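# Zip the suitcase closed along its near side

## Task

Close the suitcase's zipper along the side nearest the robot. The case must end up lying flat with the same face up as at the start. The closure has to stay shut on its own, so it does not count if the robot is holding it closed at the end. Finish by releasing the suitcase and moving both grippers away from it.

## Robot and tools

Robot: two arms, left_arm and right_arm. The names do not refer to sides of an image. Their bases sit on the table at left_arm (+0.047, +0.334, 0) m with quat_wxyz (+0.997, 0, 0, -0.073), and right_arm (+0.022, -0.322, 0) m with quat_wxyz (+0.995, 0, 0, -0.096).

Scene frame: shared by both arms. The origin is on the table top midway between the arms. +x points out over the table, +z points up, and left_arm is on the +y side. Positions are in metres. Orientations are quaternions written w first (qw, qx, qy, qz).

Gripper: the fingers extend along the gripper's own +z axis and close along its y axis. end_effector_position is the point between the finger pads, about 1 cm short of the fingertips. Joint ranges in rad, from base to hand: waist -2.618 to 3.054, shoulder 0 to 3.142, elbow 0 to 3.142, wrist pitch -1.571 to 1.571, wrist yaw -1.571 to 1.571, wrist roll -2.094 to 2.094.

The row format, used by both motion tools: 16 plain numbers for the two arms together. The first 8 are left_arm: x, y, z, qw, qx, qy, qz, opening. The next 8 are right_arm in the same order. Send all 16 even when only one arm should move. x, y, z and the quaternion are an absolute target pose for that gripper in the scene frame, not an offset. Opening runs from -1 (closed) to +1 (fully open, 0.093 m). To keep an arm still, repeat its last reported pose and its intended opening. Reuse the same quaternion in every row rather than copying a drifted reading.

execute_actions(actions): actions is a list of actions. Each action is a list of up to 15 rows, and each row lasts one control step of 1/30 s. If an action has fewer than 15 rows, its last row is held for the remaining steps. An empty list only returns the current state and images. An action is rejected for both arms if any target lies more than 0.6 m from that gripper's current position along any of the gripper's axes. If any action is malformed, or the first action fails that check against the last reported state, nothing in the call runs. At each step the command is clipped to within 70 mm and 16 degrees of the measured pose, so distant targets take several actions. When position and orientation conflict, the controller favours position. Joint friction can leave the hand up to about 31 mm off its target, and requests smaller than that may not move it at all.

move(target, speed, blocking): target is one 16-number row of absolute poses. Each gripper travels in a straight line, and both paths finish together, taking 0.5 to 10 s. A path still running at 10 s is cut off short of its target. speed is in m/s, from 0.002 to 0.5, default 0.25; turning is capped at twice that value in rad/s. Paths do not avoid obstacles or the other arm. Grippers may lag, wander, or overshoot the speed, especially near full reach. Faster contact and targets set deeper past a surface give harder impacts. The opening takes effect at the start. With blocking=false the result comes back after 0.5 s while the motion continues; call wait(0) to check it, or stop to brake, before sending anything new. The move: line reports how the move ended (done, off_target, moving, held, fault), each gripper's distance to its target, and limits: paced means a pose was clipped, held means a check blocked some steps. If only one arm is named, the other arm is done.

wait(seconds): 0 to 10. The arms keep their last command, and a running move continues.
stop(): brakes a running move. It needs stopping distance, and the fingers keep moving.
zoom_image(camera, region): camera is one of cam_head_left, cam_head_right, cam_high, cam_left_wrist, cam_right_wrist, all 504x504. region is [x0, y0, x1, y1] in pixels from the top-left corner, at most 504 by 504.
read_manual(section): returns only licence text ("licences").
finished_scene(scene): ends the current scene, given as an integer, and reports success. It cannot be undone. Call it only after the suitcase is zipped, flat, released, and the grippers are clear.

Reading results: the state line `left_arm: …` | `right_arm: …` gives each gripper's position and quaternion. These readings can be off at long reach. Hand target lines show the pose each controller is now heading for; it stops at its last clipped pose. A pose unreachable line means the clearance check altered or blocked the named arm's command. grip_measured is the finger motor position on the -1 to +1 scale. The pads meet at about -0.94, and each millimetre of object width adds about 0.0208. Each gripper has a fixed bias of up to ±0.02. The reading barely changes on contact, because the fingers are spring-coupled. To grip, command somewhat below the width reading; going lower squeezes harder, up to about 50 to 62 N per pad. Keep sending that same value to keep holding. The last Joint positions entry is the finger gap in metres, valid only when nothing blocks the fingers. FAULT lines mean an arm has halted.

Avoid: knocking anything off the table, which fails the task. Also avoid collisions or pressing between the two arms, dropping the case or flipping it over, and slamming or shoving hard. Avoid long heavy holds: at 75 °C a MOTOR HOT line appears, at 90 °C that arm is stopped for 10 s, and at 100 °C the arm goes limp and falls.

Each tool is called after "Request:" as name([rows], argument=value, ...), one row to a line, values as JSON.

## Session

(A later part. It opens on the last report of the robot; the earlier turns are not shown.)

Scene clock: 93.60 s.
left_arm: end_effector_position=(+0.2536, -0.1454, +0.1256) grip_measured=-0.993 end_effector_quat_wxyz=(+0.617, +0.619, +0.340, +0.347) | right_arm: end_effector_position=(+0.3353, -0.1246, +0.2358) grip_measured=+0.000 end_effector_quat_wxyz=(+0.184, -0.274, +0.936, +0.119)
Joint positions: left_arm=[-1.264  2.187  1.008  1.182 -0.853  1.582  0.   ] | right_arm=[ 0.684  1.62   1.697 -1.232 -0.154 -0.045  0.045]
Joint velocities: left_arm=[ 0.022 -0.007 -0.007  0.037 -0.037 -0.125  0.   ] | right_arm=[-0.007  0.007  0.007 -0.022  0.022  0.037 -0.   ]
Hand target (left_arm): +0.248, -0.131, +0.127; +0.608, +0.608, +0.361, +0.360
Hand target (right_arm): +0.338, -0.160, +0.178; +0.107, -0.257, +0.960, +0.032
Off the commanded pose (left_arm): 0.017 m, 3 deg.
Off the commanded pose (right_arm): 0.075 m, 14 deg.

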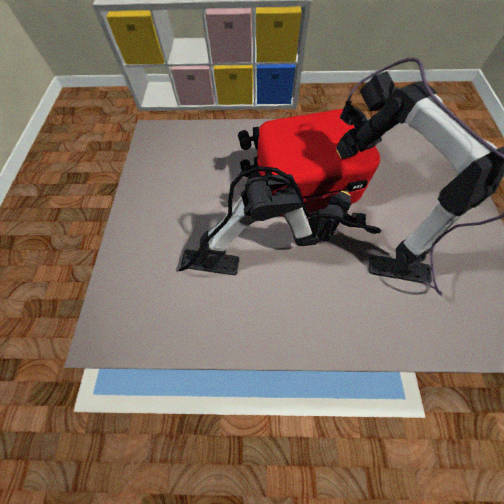

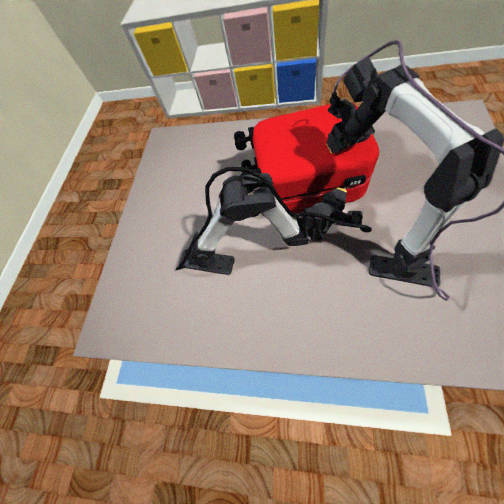

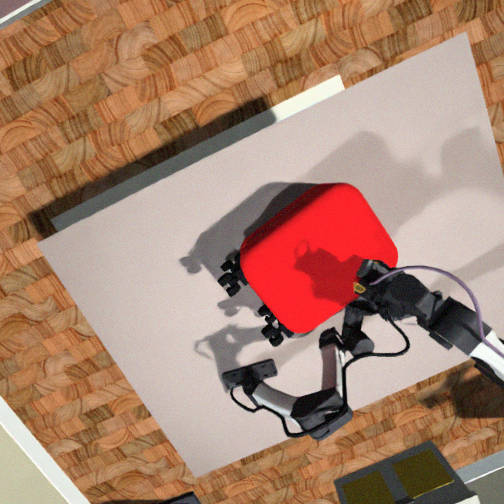

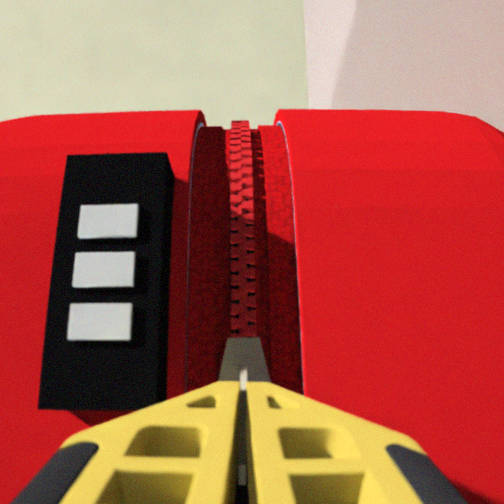

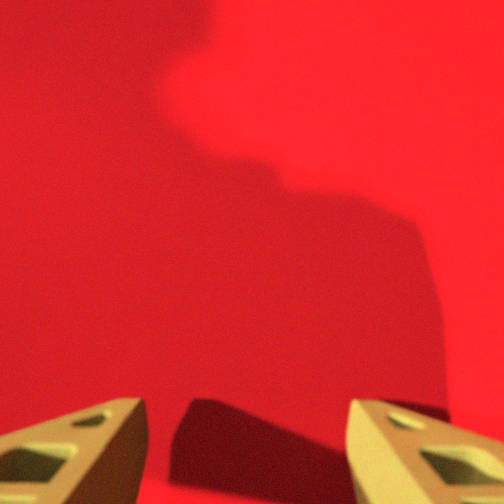

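Request:
move(target=[0.2536,-0.1454,0.1256,0.617,0.619,0.34,0.347,-1,0.335,-0.14,0.255,0.138,-0.319,0.92,-0.18,-1], speed=0.3)

Scene clock: 105.10 s.
left_arm: end_effector_position=(+0.2537, -0.1457, +0.1256) grip_measured=-0.993 end_effector_quat_wxyz=(+0.618, +0.619, +0.341, +0.345) | right_arm: end_effector_position=(+0.3341, -0.1424, +0.2565) grip_measured=-0.989 end_effector_quat_wxyz=(+0.167, -0.329, +0.915, -0.164)
Joint positions: left_arm=[-1.263  2.187  1.008  1.182 -0.851  1.577  0.   ] | right_arm=[ 0.909  1.796  1.998 -1.567  0.428 -0.018  0.   ]
Joint velocities: left_arm=[ 0.007 -0.012  0.007 -0.007  0.051 -0.051  0.   ] | right_arm=[ 0.017  0.002  0.007 -0.007 -0.022  0.051  0.   ]
Hand target (left_arm): +0.254, -0.145, +0.126; +0.617, +0.619, +0.340, +0.347
Hand target (right_arm): +0.335, -0.141, +0.256; +0.167, -0.327, +0.915, -0.169
Off the commanded pose (left_arm): 0.000 m, 0 deg.
Off the commanded pose (right_arm): 0.003 m, 4 deg.
joint sent to its limit (right arm) — the command would take joint 4 (wrist pitch) past its lower limit, so that joint was sent only as far as its limit.
move: off_target (right_arm)

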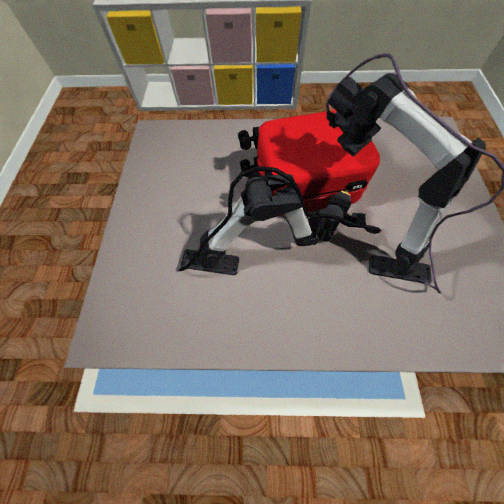

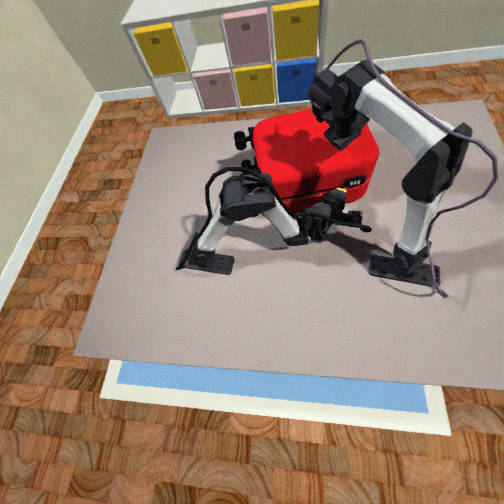

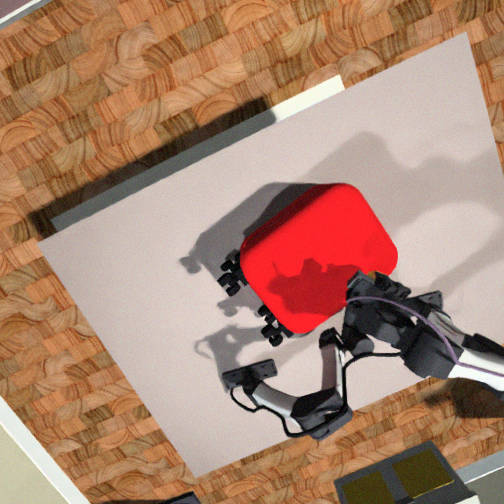

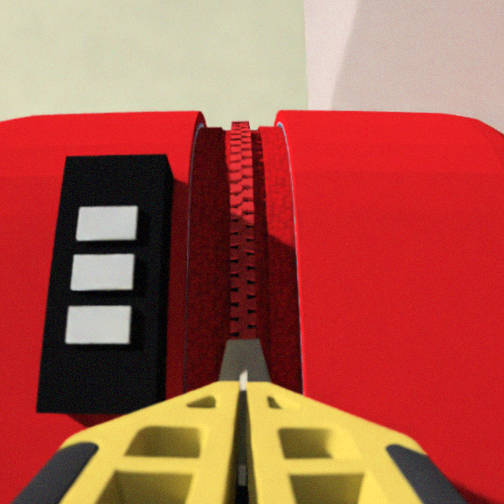

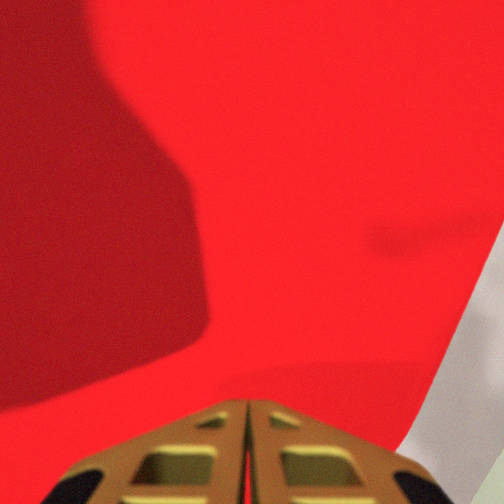

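Request:
execute_actions([
  [[0.2537,-0.1457,0.126,0.615,0.615,0.348,0.35,-1,0.335,-0.14,0.252,0.138,-0.319,0.92,-0.18,-1],[0.2537,-0.1457,0.126,0.615,0.615,0.348,0.35,-1,0.335,-0.14,0.249,0.138,-0.319,0.92,-0.18,-1],[0.2537,-0.1457,0.126,0.615,0.615,0.348,0.35,-1,0.335,-0.14,0.246,0.138,-0.319,0.92,-0.18,-1],[0.2537,-0.1457,0.126,0.615,0.615,0.348,0.35,-1,0.335,-0.14,0.243,0.138,-0.319,0.92,-0.18,-1],[0.2537,-0.1457,0.126,0.615,0.615,0.348,0.35,-1,0.335,-0.14,0.24,0.138,-0.319,0.92,-0.18,-1],[0.2537,-0.1457,0.126,0.615,0.615,0.348,0.35,-1,0.335,-0.14,0.237,0.138,-0.319,0.92,-0.18,-1],[0.2537,-0.1457,0.126,0.615,0.615,0.348,0.35,-1,0.335,-0.14,0.234,0.138,-0.319,0.92,-0.18,-1],[0.2537,-0.1457,0.126,0.615,0.615,0.348,0.35,-1,0.335,-0.14,0.231,0.138,-0.319,0.92,-0.18,-1],[0.2537,-0.1457,0.126,0.615,0.615,0.348,0.35,-1,0.335,-0.14,0.228,0.138,-0.319,0.92,-0.18,-1],[0.2537,-0.1457,0.126,0.615,0.615,0.348,0.35,-1,0.335,-0.14,0.225,0.138,-0.319,0.92,-0.18,-1],[0.2537,-0.1457,0.126,0.615,0.615,0.348,0.35,-1,0.335,-0.14,0.222,0.138,-0.319,0.92,-0.18,-1],[0.2537,-0.1457,0.126,0.615,0.615,0.348,0.35,-1,0.335,-0.141,0.219,0.138,-0.319,0.92,-0.18,-1],[0.2537,-0.1457,0.126,0.615,0.615,0.348,0.35,-1,0.335,-0.142,0.216,0.138,-0.319,0.92,-0.18,-1],[0.2537,-0.1457,0.126,0.615,0.615,0.348,0.35,-1,0.335,-0.143,0.212,0.138,-0.319,0.92,-0.18,-1],[0.2537,-0.1457,0.126,0.615,0.615,0.348,0.35,-1,0.335,-0.144,0.208,0.138,-0.319,0.92,-0.18,-1]],
  [[0.2535,-0.1447,0.126,0.612,0.612,0.354,0.354,-1,0.335,-0.145,0.204,0.138,-0.319,0.92,-0.18,-1],[0.2532,-0.1437,0.126,0.612,0.612,0.354,0.354,-1,0.335,-0.146,0.2,0.138,-0.319,0.92,-0.18,-1],[0.253,-0.1427,0.127,0.612,0.612,0.354,0.354,-1,0.335,-0.147,0.196,0.138,-0.319,0.92,-0.18,-1],[0.2527,-0.1417,0.127,0.612,0.612,0.354,0.354,-1,0.335,-0.148,0.192,0.138,-0.319,0.92,-0.18,-1],[0.2525,-0.1407,0.127,0.612,0.612,0.354,0.354,-1,0.335,-0.15,0.188,0.138,-0.319,0.92,-0.18,-1],[0.2522,-0.1397,0.127,0.612,0.612,0.354,0.354,-1,0.335,-0.152,0.184,0.138,-0.319,0.92,-0.18,-1],[0.252,-0.1387,0.127,0.612,0.612,0.354,0.354,-1,0.335,-0.154,0.18,0.138,-0.319,0.92,-0.18,-1],[0.2517,-0.1377,0.127,0.612,0.612,0.354,0.354,-1,0.335,-0.156,0.177,0.138,-0.319,0.92,-0.18,-1],[0.2513,-0.1362,0.127,0.612,0.612,0.354,0.354,-1,0.335,-0.158,0.175,0.138,-0.319,0.92,-0.18,-1],[0.251,-0.1347,0.127,0.612,0.612,0.354,0.354,-1,0.335,-0.16,0.175,0.138,-0.319,0.92,-0.18,-1],[0.2506,-0.1332,0.127,0.612,0.612,0.354,0.354,-1,0.335,-0.16,0.175,0.138,-0.319,0.92,-0.18,-1],[0.2502,-0.1317,0.127,0.612,0.612,0.354,0.354,-1,0.335,-0.16,0.175,0.138,-0.319,0.92,-0.18,-1],[0.2499,-0.1302,0.127,0.612,0.612,0.354,0.354,-1,0.335,-0.16,0.175,0.138,-0.319,0.92,-0.18,-1],[0.2495,-0.1287,0.127,0.612,0.612,0.354,0.354,-1,0.335,-0.16,0.175,0.138,-0.319,0.92,-0.18,-1],[0.2491,-0.1272,0.127,0.612,0.612,0.354,0.354,-1,0.335,-0.16,0.175,0.138,-0.319,0.92,-0.18,-1]],
  [[0.2487,-0.1257,0.127,0.612,0.612,0.354,0.354,-1,0.335,-0.16,0.175,0.138,-0.319,0.92,-0.18,-1],[0.2484,-0.1242,0.127,0.612,0.612,0.354,0.354,-1,0.335,-0.16,0.175,0.138,-0.319,0.92,-0.18,-1],[0.248,-0.1227,0.127,0.612,0.612,0.354,0.354,-1,0.335,-0.16,0.175,0.138,-0.319,0.92,-0.18,-1],[0.2476,-0.1212,0.127,0.612,0.612,0.354,0.354,-1,0.335,-0.16,0.175,0.138,-0.319,0.92,-0.18,-1],[0.2473,-0.1197,0.127,0.612,0.612,0.354,0.354,-1,0.335,-0.16,0.175,0.138,-0.319,0.92,-0.18,-1],[0.2469,-0.1182,0.127,0.612,0.612,0.354,0.354,-1,0.335,-0.16,0.175,0.138,-0.319,0.92,-0.18,-1],[0.2465,-0.1167,0.127,0.612,0.612,0.354,0.354,-1,0.335,-0.16,0.175,0.138,-0.319,0.92,-0.18,-1],[0.2462,-0.1152,0.127,0.612,0.612,0.354,0.354,-1,0.335,-0.16,0.175,0.138,-0.319,0.92,-0.18,-1],[0.2458,-0.1137,0.127,0.612,0.612,0.354,0.354,-1,0.335,-0.16,0.175,0.138,-0.319,0.92,-0.18,-1],[0.2454,-0.1122,0.127,0.612,0.612,0.354,0.354,-1,0.335,-0.16,0.175,0.138,-0.319,0.92,-0.18,-1]],
])

Scene clock: 115.60 s.
left_arm: end_effector_position=(+0.2500, -0.1303, +0.1246) grip_measured=-0.993 end_effector_quat_wxyz=(+0.618, +0.626, +0.334, +0.339) | right_arm: end_effector_position=(+0.3317, -0.1349, +0.2317) grip_measured=-0.989 end_effector_quat_wxyz=(+0.221, -0.315, +0.914, -0.124)
Joint positions: left_arm=[-1.26   2.142  0.921  1.212 -0.827  1.576  0.   ] | right_arm=[ 0.915  1.642  1.689 -1.282  0.395 -0.01   0.   ]
Joint velocities: left_arm=[-0.012 -0.002 -0.012  0.022  0.007  0.037  0.   ] | right_arm=[-0.017 -0.007 -0.012  0.051 -0.037 -0.022  0.   ]
Hand target (left_arm): +0.246, -0.114, +0.126; +0.612, +0.613, +0.354, +0.353
Hand target (right_arm): +0.330, -0.161, +0.181; +0.136, -0.322, +0.920, -0.177
Off the commanded pose (left_arm): 0.019 m, 3 deg.
Off the commanded pose (right_arm): 0.062 m, 12 deg.

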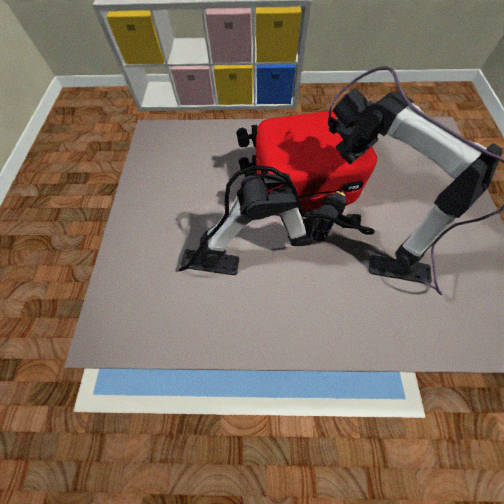

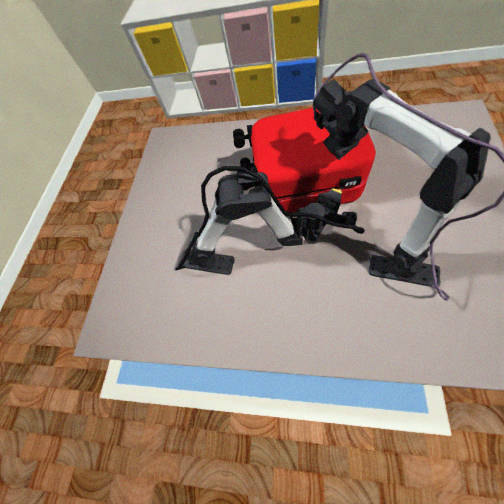

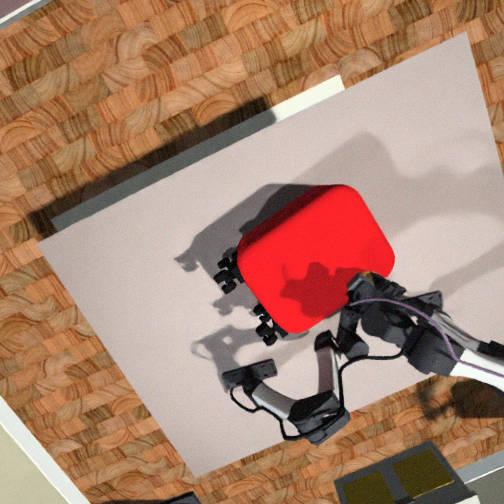

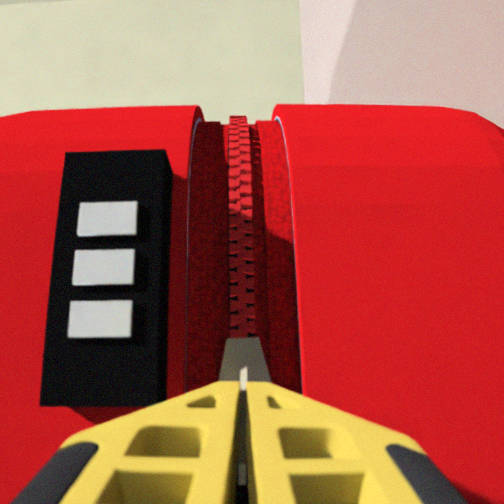

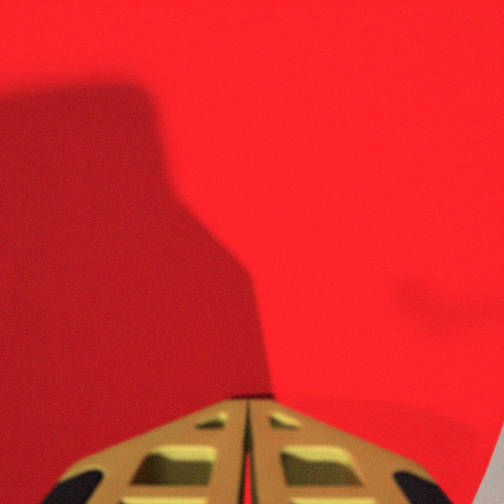

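Request:
move(target=[0.25,-0.1303,0.1246,0.618,0.626,0.334,0.339,-1,0.322,-0.182,0.262,0.1315,-0.2866,0.931,-0.184,-1], speed=0.15)

Scene clock: 133.07 s.
left_arm: end_effector_position=(+0.2512, -0.1304, +0.1248) grip_measured=-0.993 end_effector_quat_wxyz=(+0.619, +0.626, +0.333, +0.338) | right_arm: end_effector_position=(+0.3205, -0.1778, +0.2536) grip_measured=-0.989 end_effector_quat_wxyz=(+0.152, -0.298, +0.926, -0.172)
Joint positions: left_arm=[-1.257  2.142  0.921  1.213 -0.821  1.576  0.   ] | right_arm=[ 0.854  1.696  1.87  -1.565  0.43  -0.001  0.   ]
Joint velocities: left_arm=[-0.017  0.007  0.007 -0.007  0.051 -0.007  0.   ] | right_arm=[-0.002  0.007  0.002 -0.007 -0.051  0.022  0.   ]
Hand target (left_arm): +0.250, -0.130, +0.125; +0.618, +0.626, +0.334, +0.339
Hand target (right_arm): +0.321, -0.182, +0.262; +0.161, -0.293, +0.926, -0.174
Off the commanded pose (left_arm): 0.001 m, 0 deg.
Off the commanded pose (right_arm): 0.010 m, 3 deg.
joint sent to its limit (right arm) — the command would take joint 4 (wrist pitch) past its lower limit, so that joint was sent only as far as its limit.
move: off_target (right_arm)

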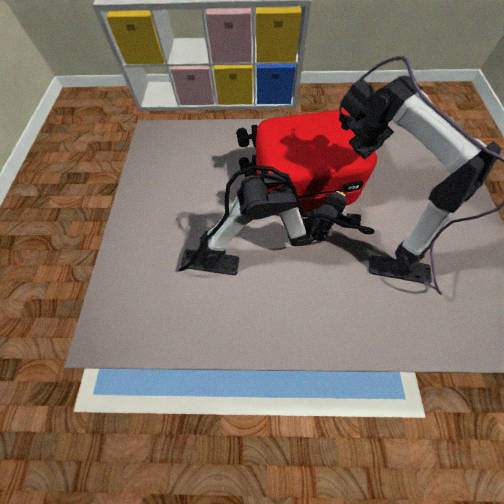

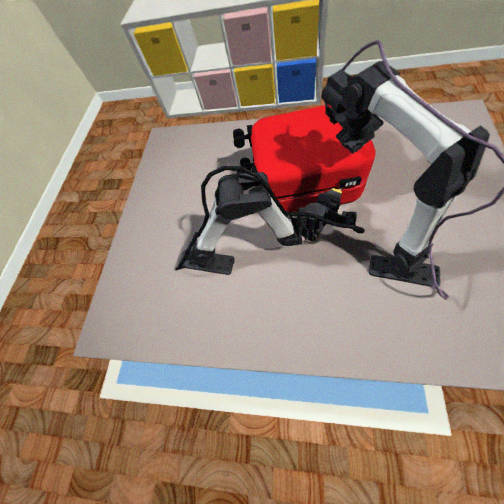

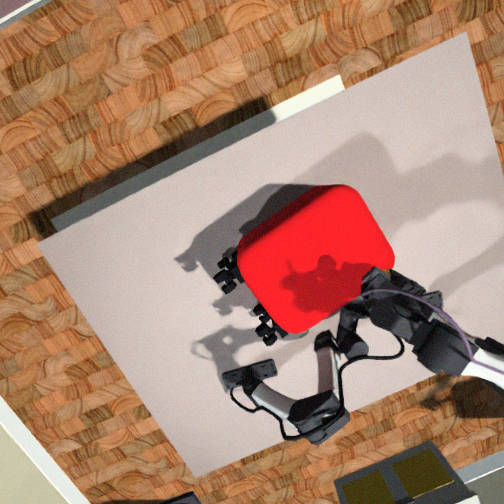

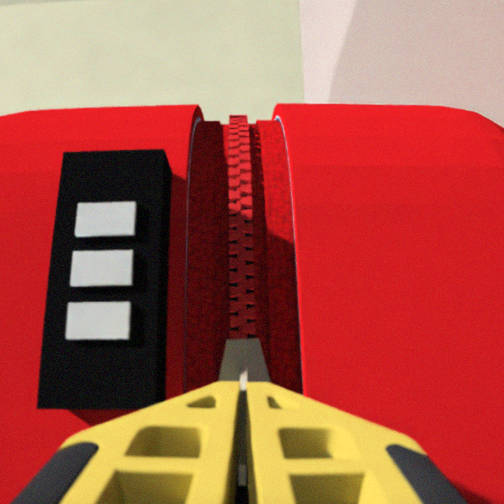

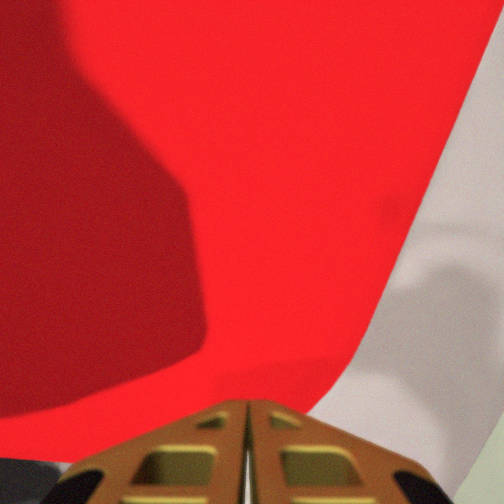

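Request:
execute_actions([
  [[0.2512,-0.1304,0.125,0.617,0.62,0.34,0.343,-1,0.322,-0.178,0.252,0.1315,-0.2866,0.931,-0.184,-1],[0.2512,-0.1304,0.125,0.617,0.62,0.34,0.343,-1,0.322,-0.175,0.249,0.1315,-0.2866,0.931,-0.184,-1],[0.2512,-0.1304,0.125,0.617,0.62,0.34,0.343,-1,0.322,-0.172,0.246,0.1315,-0.2866,0.931,-0.184,-1],[0.2512,-0.1304,0.125,0.617,0.62,0.34,0.343,-1,0.322,-0.169,0.243,0.1315,-0.2866,0.931,-0.184,-1],[0.2512,-0.1304,0.125,0.617,0.62,0.34,0.343,-1,0.322,-0.166,0.24,0.1315,-0.2866,0.931,-0.184,-1],[0.2512,-0.1304,0.125,0.617,0.62,0.34,0.343,-1,0.322,-0.164,0.237,0.1315,-0.2866,0.931,-0.184,-1],[0.2512,-0.1304,0.125,0.617,0.62,0.34,0.343,-1,0.322,-0.164,0.234,0.1315,-0.2866,0.931,-0.184,-1],[0.2512,-0.1304,0.125,0.617,0.62,0.34,0.343,-1,0.322,-0.164,0.231,0.1315,-0.2866,0.931,-0.184,-1],[0.2512,-0.1304,0.125,0.617,0.62,0.34,0.343,-1,0.322,-0.164,0.228,0.1315,-0.2866,0.931,-0.184,-1],[0.2512,-0.1304,0.125,0.617,0.62,0.34,0.343,-1,0.322,-0.164,0.225,0.1315,-0.2866,0.931,-0.184,-1],[0.2512,-0.1304,0.125,0.617,0.62,0.34,0.343,-1,0.322,-0.164,0.222,0.1315,-0.2866,0.931,-0.184,-1],[0.2512,-0.1304,0.125,0.617,0.62,0.34,0.343,-1,0.323,-0.164,0.219,0.1315,-0.2866,0.931,-0.184,-1],[0.2512,-0.1304,0.125,0.617,0.62,0.34,0.343,-1,0.325,-0.165,0.216,0.1315,-0.2866,0.931,-0.184,-1],[0.2512,-0.1304,0.125,0.617,0.62,0.34,0.343,-1,0.327,-0.166,0.213,0.1315,-0.2866,0.931,-0.184,-1],[0.2512,-0.1304,0.125,0.617,0.62,0.34,0.343,-1,0.329,-0.167,0.21,0.1315,-0.2866,0.931,-0.184,-1]],
  [[0.251,-0.1294,0.126,0.612,0.612,0.354,0.354,-1,0.331,-0.168,0.207,0.1315,-0.2866,0.931,-0.184,-1],[0.2507,-0.1284,0.126,0.612,0.612,0.354,0.354,-1,0.333,-0.169,0.204,0.1315,-0.2866,0.931,-0.184,-1],[0.2504,-0.1274,0.126,0.612,0.612,0.354,0.354,-1,0.335,-0.17,0.201,0.1315,-0.2866,0.931,-0.184,-1],[0.2501,-0.1264,0.126,0.612,0.612,0.354,0.354,-1,0.337,-0.171,0.198,0.1315,-0.2866,0.931,-0.184,-1],[0.2498,-0.1254,0.126,0.612,0.612,0.354,0.354,-1,0.339,-0.172,0.195,0.1315,-0.2866,0.931,-0.184,-1],[0.2495,-0.1244,0.126,0.612,0.612,0.354,0.354,-1,0.341,-0.173,0.192,0.1315,-0.2866,0.931,-0.184,-1],[0.2492,-0.1234,0.126,0.612,0.612,0.354,0.354,-1,0.343,-0.174,0.189,0.1315,-0.2866,0.931,-0.184,-1],[0.2489,-0.1224,0.126,0.612,0.612,0.354,0.354,-1,0.345,-0.175,0.186,0.1315,-0.2866,0.931,-0.184,-1],[0.2485,-0.1209,0.126,0.612,0.612,0.354,0.354,-1,0.346,-0.176,0.185,0.1315,-0.2866,0.931,-0.184,-1],[0.2481,-0.1194,0.126,0.612,0.612,0.354,0.354,-1,0.346,-0.177,0.185,0.1315,-0.2866,0.931,-0.184,-1],[0.2477,-0.1179,0.126,0.612,0.612,0.354,0.354,-1,0.346,-0.177,0.185,0.1315,-0.2866,0.931,-0.184,-1],[0.2474,-0.1164,0.126,0.612,0.612,0.354,0.354,-1,0.346,-0.177,0.185,0.1315,-0.2866,0.931,-0.184,-1],[0.2471,-0.1149,0.126,0.612,0.612,0.354,0.354,-1,0.346,-0.177,0.185,0.1315,-0.2866,0.931,-0.184,-1],[0.2468,-0.1134,0.126,0.612,0.612,0.354,0.354,-1,0.346,-0.177,0.185,0.1315,-0.2866,0.931,-0.184,-1],[0.2465,-0.1119,0.126,0.612,0.612,0.354,0.354,-1,0.346,-0.177,0.185,0.1315,-0.2866,0.931,-0.184,-1]],
  [[0.2462,-0.1104,0.126,0.612,0.612,0.354,0.354,-1,0.346,-0.177,0.185,0.1315,-0.2866,0.931,-0.184,-1],[0.2459,-0.1089,0.126,0.612,0.612,0.354,0.354,-1,0.346,-0.177,0.185,0.1315,-0.2866,0.931,-0.184,-1],[0.2456,-0.1074,0.126,0.612,0.612,0.354,0.354,-1,0.346,-0.177,0.185,0.1315,-0.2866,0.931,-0.184,-1],[0.2453,-0.1059,0.126,0.612,0.612,0.354,0.354,-1,0.346,-0.177,0.185,0.1315,-0.2866,0.931,-0.184,-1],[0.245,-0.1044,0.126,0.612,0.612,0.354,0.354,-1,0.346,-0.177,0.185,0.1315,-0.2866,0.931,-0.184,-1],[0.2447,-0.1029,0.126,0.612,0.612,0.354,0.354,-1,0.346,-0.177,0.185,0.1315,-0.2866,0.931,-0.184,-1],[0.2444,-0.1014,0.126,0.612,0.612,0.354,0.354,-1,0.346,-0.177,0.185,0.1315,-0.2866,0.931,-0.184,-1],[0.2441,-0.0999,0.126,0.612,0.612,0.354,0.354,-1,0.346,-0.177,0.185,0.1315,-0.2866,0.931,-0.184,-1]],
])

Scene clock: 142.40 s.
left_arm: end_effector_position=(+0.2481, -0.1189, +0.1243) grip_measured=-0.993 end_effector_quat_wxyz=(+0.619, +0.625, +0.334, +0.338) | right_arm: end_effector_position=(+0.3218, -0.1670, +0.2314) grip_measured=-0.989 end_effector_quat_wxyz=(+0.164, -0.299, +0.928, -0.151)
Joint positions: left_arm=[-1.26   2.117  0.867  1.244 -0.824  1.576  0.   ] | right_arm=[ 0.864  1.658  1.735 -1.433  0.4    0.004  0.   ]
Joint velocities: left_arm=[-0.012 -0.002 -0.007 -0.022 -0.022  0.022  0.   ] | right_arm=[-0.012  0.017 -0.007 -0.007 -0.007 -0.037  0.   ]
Hand target (left_arm): +0.245, -0.101, +0.125; +0.612, +0.613, +0.354, +0.353
Hand target (right_arm): +0.340, -0.180, +0.187; +0.128, -0.287, +0.931, -0.183
Off the commanded pose (left_arm): 0.019 m, 3 deg.
Off the commanded pose (right_arm): 0.053 m, 6 deg.

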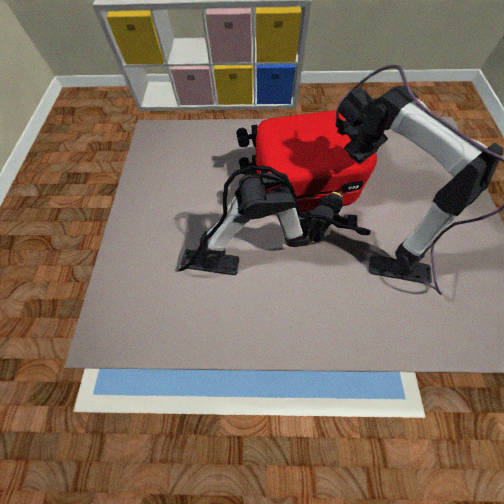

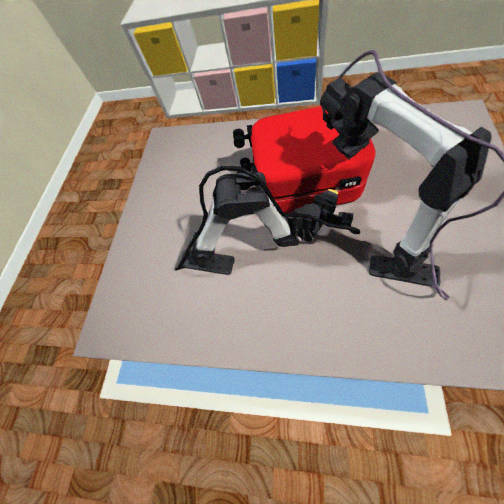

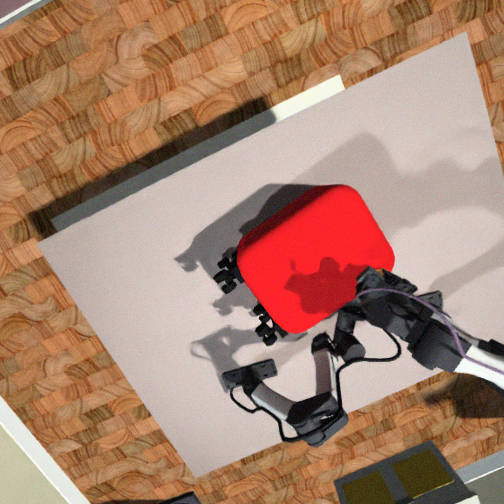

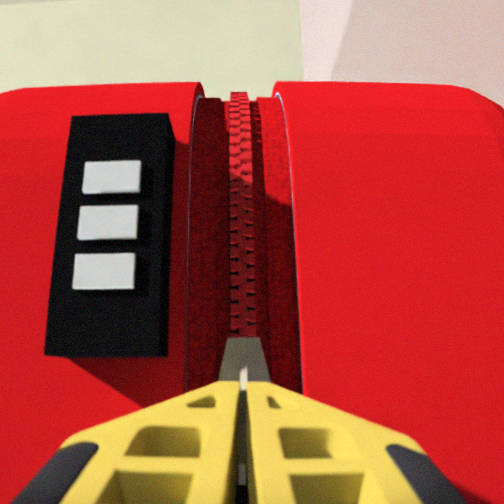

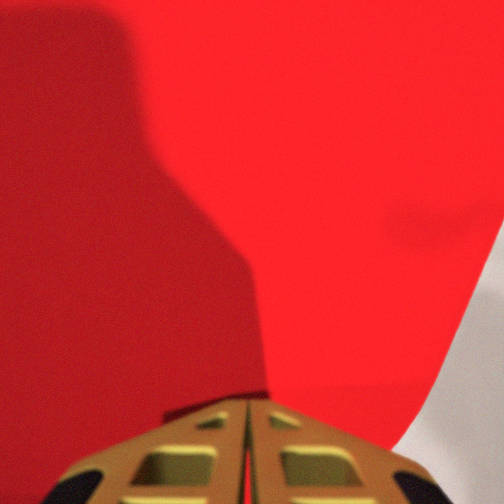

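Request:
execute_actions([
  [[0.2436,-0.0979,0.126,0.611,0.613,0.354,0.353,-1,0.347,-0.178,0.183,0.1315,-0.2866,0.931,-0.184,-1],[0.2431,-0.0957,0.126,0.61,0.614,0.355,0.353,-1,0.348,-0.179,0.181,0.1315,-0.2866,0.931,-0.184,-1],[0.2425,-0.0932,0.126,0.609,0.615,0.355,0.352,-1,0.349,-0.18,0.179,0.1315,-0.2866,0.931,-0.184,-1],[0.242,-0.0907,0.126,0.608,0.616,0.356,0.352,-1,0.35,-0.18,0.177,0.1315,-0.2866,0.931,-0.184,-1],[0.2414,-0.0882,0.126,0.607,0.616,0.356,0.351,-1,0.35,-0.18,0.177,0.1315,-0.2866,0.931,-0.184,-1],[0.2409,-0.0857,0.126,0.607,0.617,0.357,0.351,-1,0.35,-0.18,0.177,0.1315,-0.2866,0.931,-0.184,-1],[0.2403,-0.0832,0.127,0.606,0.618,0.357,0.35,-1,0.35,-0.18,0.177,0.1315,-0.2866,0.931,-0.184,-1],[0.2398,-0.0807,0.127,0.605,0.619,0.358,0.35,-1,0.35,-0.18,0.177,0.1315,-0.2866,0.931,-0.184,-1],[0.2392,-0.0782,0.127,0.604,0.62,0.358,0.349,-1,0.35,-0.18,0.177,0.1315,-0.2866,0.931,-0.184,-1],[0.2387,-0.0757,0.127,0.603,0.621,0.359,0.349,-1,0.35,-0.18,0.177,0.1315,-0.2866,0.931,-0.184,-1],[0.2381,-0.0732,0.127,0.602,0.622,0.359,0.348,-1,0.35,-0.18,0.177,0.1315,-0.2866,0.931,-0.184,-1],[0.2376,-0.0707,0.127,0.601,0.623,0.36,0.348,-1,0.35,-0.18,0.177,0.1315,-0.2866,0.931,-0.184,-1],[0.237,-0.0682,0.127,0.6,0.624,0.36,0.347,-1,0.35,-0.18,0.177,0.1315,-0.2866,0.931,-0.184,-1],[0.2365,-0.0657,0.127,0.599,0.624,0.361,0.346,-1,0.35,-0.18,0.177,0.1315,-0.2866,0.931,-0.184,-1],[0.2359,-0.0632,0.127,0.599,0.625,0.361,0.346,-1,0.35,-0.18,0.177,0.1315,-0.2866,0.931,-0.184,-1]],
  [[0.2354,-0.0607,0.127,0.598,0.626,0.362,0.345,-1,0.35,-0.18,0.177,0.1315,-0.2866,0.931,-0.184,-1],[0.2348,-0.0582,0.127,0.597,0.627,0.362,0.345,-1,0.35,-0.18,0.177,0.1315,-0.2866,0.931,-0.184,-1],[0.2343,-0.0557,0.127,0.596,0.628,0.363,0.344,-1,0.35,-0.18,0.177,0.1315,-0.2866,0.931,-0.184,-1],[0.2337,-0.0532,0.128,0.595,0.629,0.363,0.344,-1,0.35,-0.18,0.177,0.1315,-0.2866,0.931,-0.184,-1],[0.2332,-0.0507,0.128,0.594,0.63,0.364,0.343,-1,0.35,-0.18,0.177,0.1315,-0.2866,0.931,-0.184,-1],[0.2326,-0.0482,0.128,0.593,0.631,0.364,0.343,-1,0.35,-0.18,0.177,0.1315,-0.2866,0.931,-0.184,-1],[0.2321,-0.0457,0.128,0.592,0.632,0.365,0.342,-1,0.35,-0.18,0.177,0.1315,-0.2866,0.931,-0.184,-1],[0.2315,-0.0432,0.128,0.591,0.632,0.365,0.342,-1,0.35,-0.18,0.177,0.1315,-0.2866,0.931,-0.184,-1],[0.231,-0.0407,0.128,0.59,0.633,0.366,0.341,-1,0.35,-0.18,0.177,0.1315,-0.2866,0.931,-0.184,-1],[0.2304,-0.0382,0.128,0.59,0.634,0.366,0.34,-1,0.35,-0.18,0.177,0.1315,-0.2866,0.931,-0.184,-1],[0.2299,-0.0357,0.128,0.589,0.635,0.367,0.34,-1,0.35,-0.18,0.177,0.1315,-0.2866,0.931,-0.184,-1],[0.2293,-0.0332,0.128,0.588,0.636,0.367,0.339,-1,0.35,-0.18,0.177,0.1315,-0.2866,0.931,-0.184,-1],[0.2288,-0.0307,0.128,0.587,0.637,0.368,0.339,-1,0.35,-0.18,0.177,0.1315,-0.2866,0.931,-0.184,-1],[0.2282,-0.0282,0.128,0.586,0.638,0.368,0.338,-1,0.35,-0.18,0.177,0.1315,-0.2866,0.931,-0.184,-1],[0.2277,-0.0257,0.128,0.585,0.6385,0.369,0.338,-1,0.35,-0.18,0.177,0.1315,-0.2866,0.931,-0.184,-1]],
])

Request:
wait(seconds=0.4)

Request:
zoom_image(camera="cam_head_right", region=[220, 140, 380, 250])

Scene clock: 148.90 s.
left_arm: end_effector_position=(+0.2364, -0.0499, +0.1238) grip_measured=-0.993 end_effector_quat_wxyz=(+0.593, +0.650, +0.348, +0.323) | right_arm: end_effector_position=(+0.3218, -0.1672, +0.2310) grip_measured=-0.989 end_effector_quat_wxyz=(+0.171, -0.301, +0.927, -0.142)
Joint positions: left_arm=[-1.259  1.864  0.577  1.158 -0.821  1.485  0.   ] | right_arm=[ 0.856  1.638  1.711 -1.406  0.385 -0.011  0.   ]
Joint velocities: left_arm=[-0.027 -0.291 -0.286 -0.051 -0.051 -0.183  0.   ] | right_arm=[ 0.002 -0.007  0.002  0.066 -0.037 -0.051  0.   ]
Hand target (left_arm): +0.230, -0.028, +0.126; +0.586, +0.638, +0.368, +0.337
Hand target (right_arm): +0.342, -0.183, +0.180; +0.127, -0.288, +0.931, -0.182
Off the commanded pose (left_arm): 0.026 m, 3 deg.
Off the commanded pose (right_arm): 0.062 m, 7 deg.

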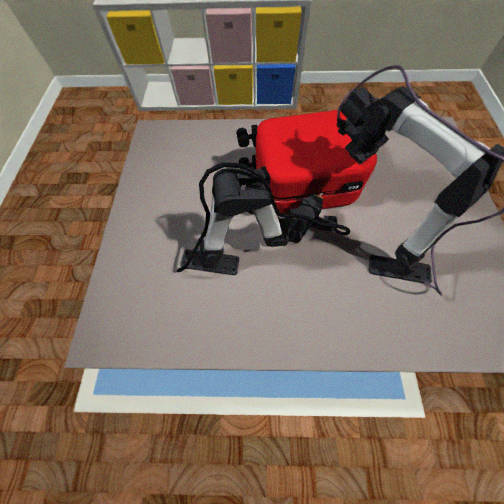

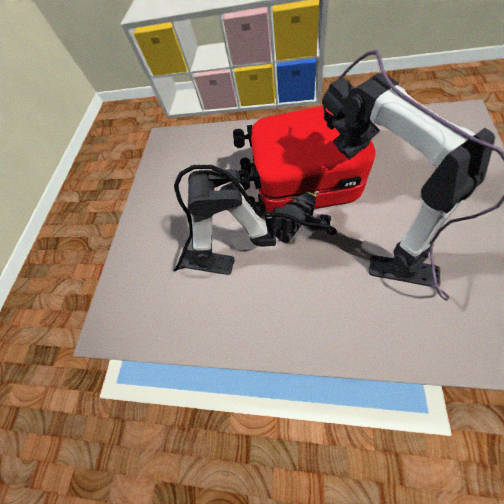

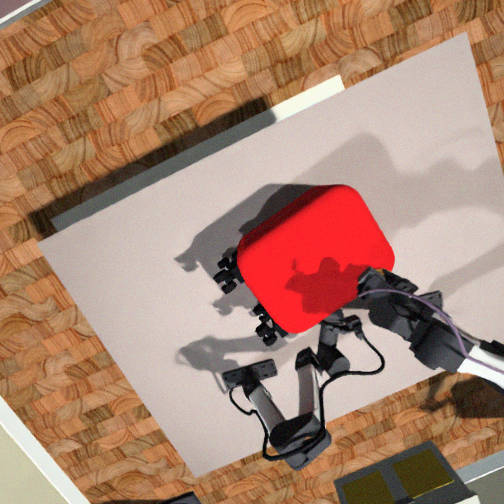

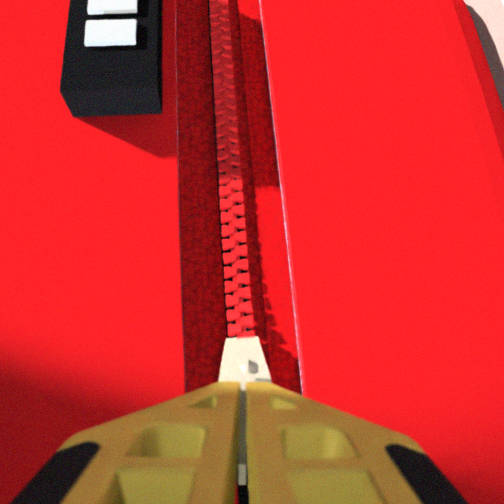

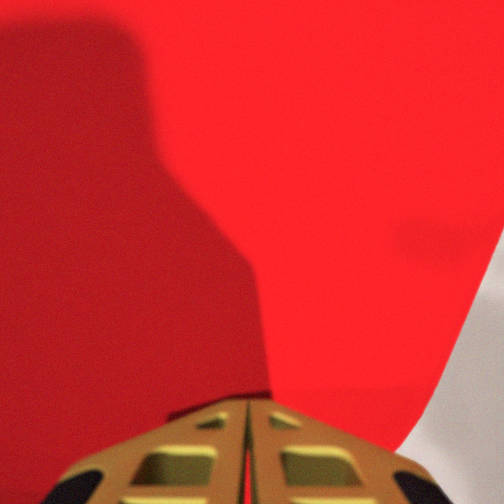

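Scene clock: 149.30 s.
left_arm: end_effector_position=(+0.2357, -0.0447, +0.1237) grip_measured=-0.993 end_effector_quat_wxyz=(+0.592, +0.650, +0.353, +0.321) | right_arm: end_effector_position=(+0.3218, -0.1672, +0.2310) grip_measured=-0.989 end_effector_quat_wxyz=(+0.171, -0.301, +0.927, -0.142)
Joint positions: left_arm=[-1.26   1.844  0.559  1.148 -0.824  1.469  0.   ] | right_arm=[ 0.856  1.638  1.711 -1.406  0.385 -0.011  0.   ]
Joint velocities: left_arm=[-0.002 -0.017  0.002 -0.022  0.051  0.022  0.   ] | right_arm=[-0.002 -0.007  0.007 -0.007 -0.007 -0.022  0.   ]
Hand target (left_arm): +0.230, -0.028, +0.126; +0.586, +0.638, +0.368, +0.338
Hand target (right_arm): +0.342, -0.183, +0.180; +0.127, -0.288, +0.932, -0.182
Off the commanded pose (left_arm): 0.021 m, 3 deg.
Off the commanded pose (right_arm): 0.062 m, 7 deg.
wait: 0.40 s; at rest by 0.23 s

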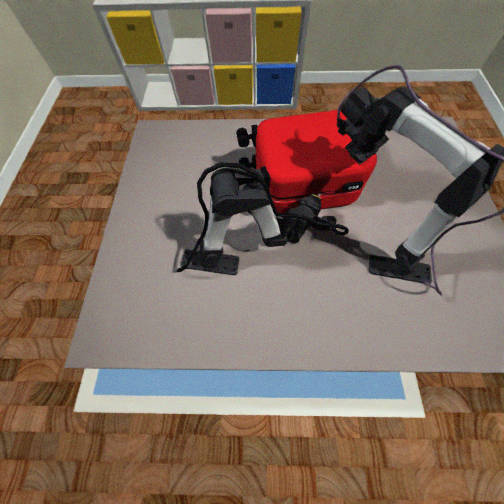

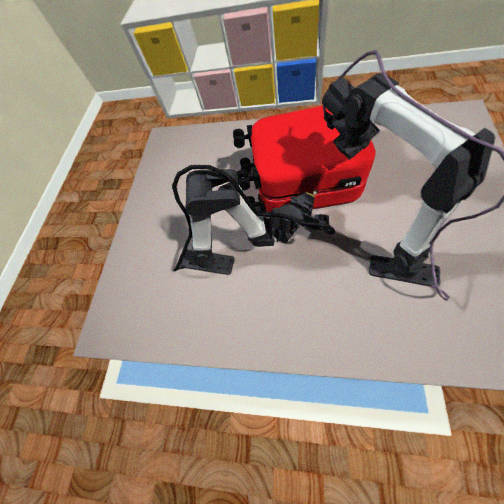

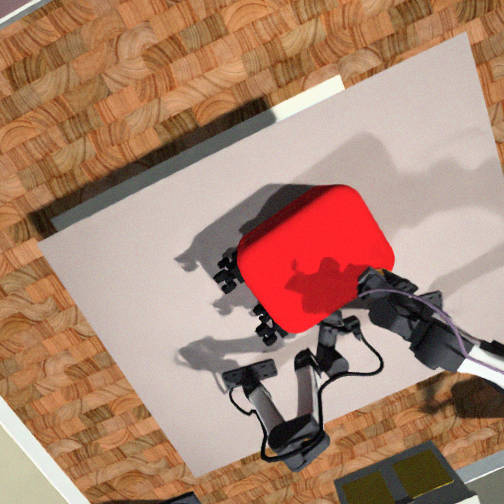

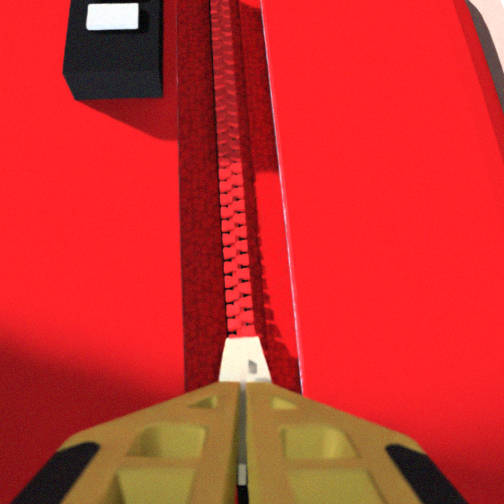

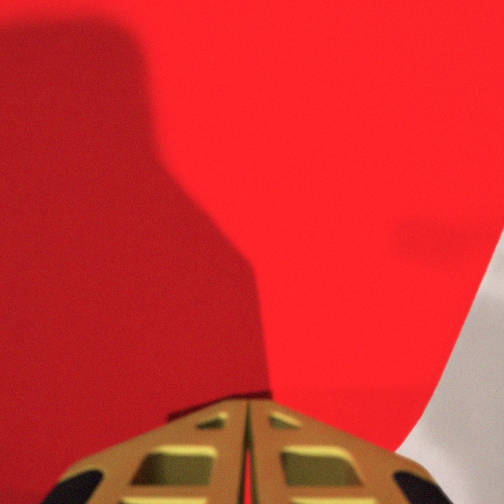

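Region (220, 140, 380, 250) of cam_head_right's 504x504 image, scaled by 3.150, with more detail than that image has; it fills the top 346 rows of this view, and the rest is white.

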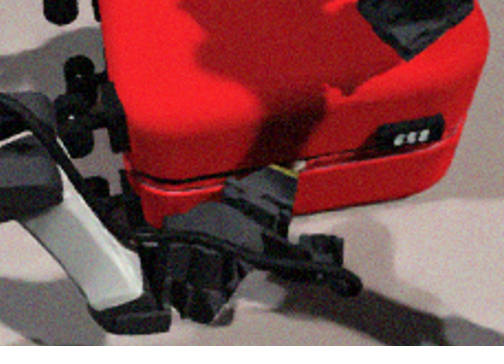

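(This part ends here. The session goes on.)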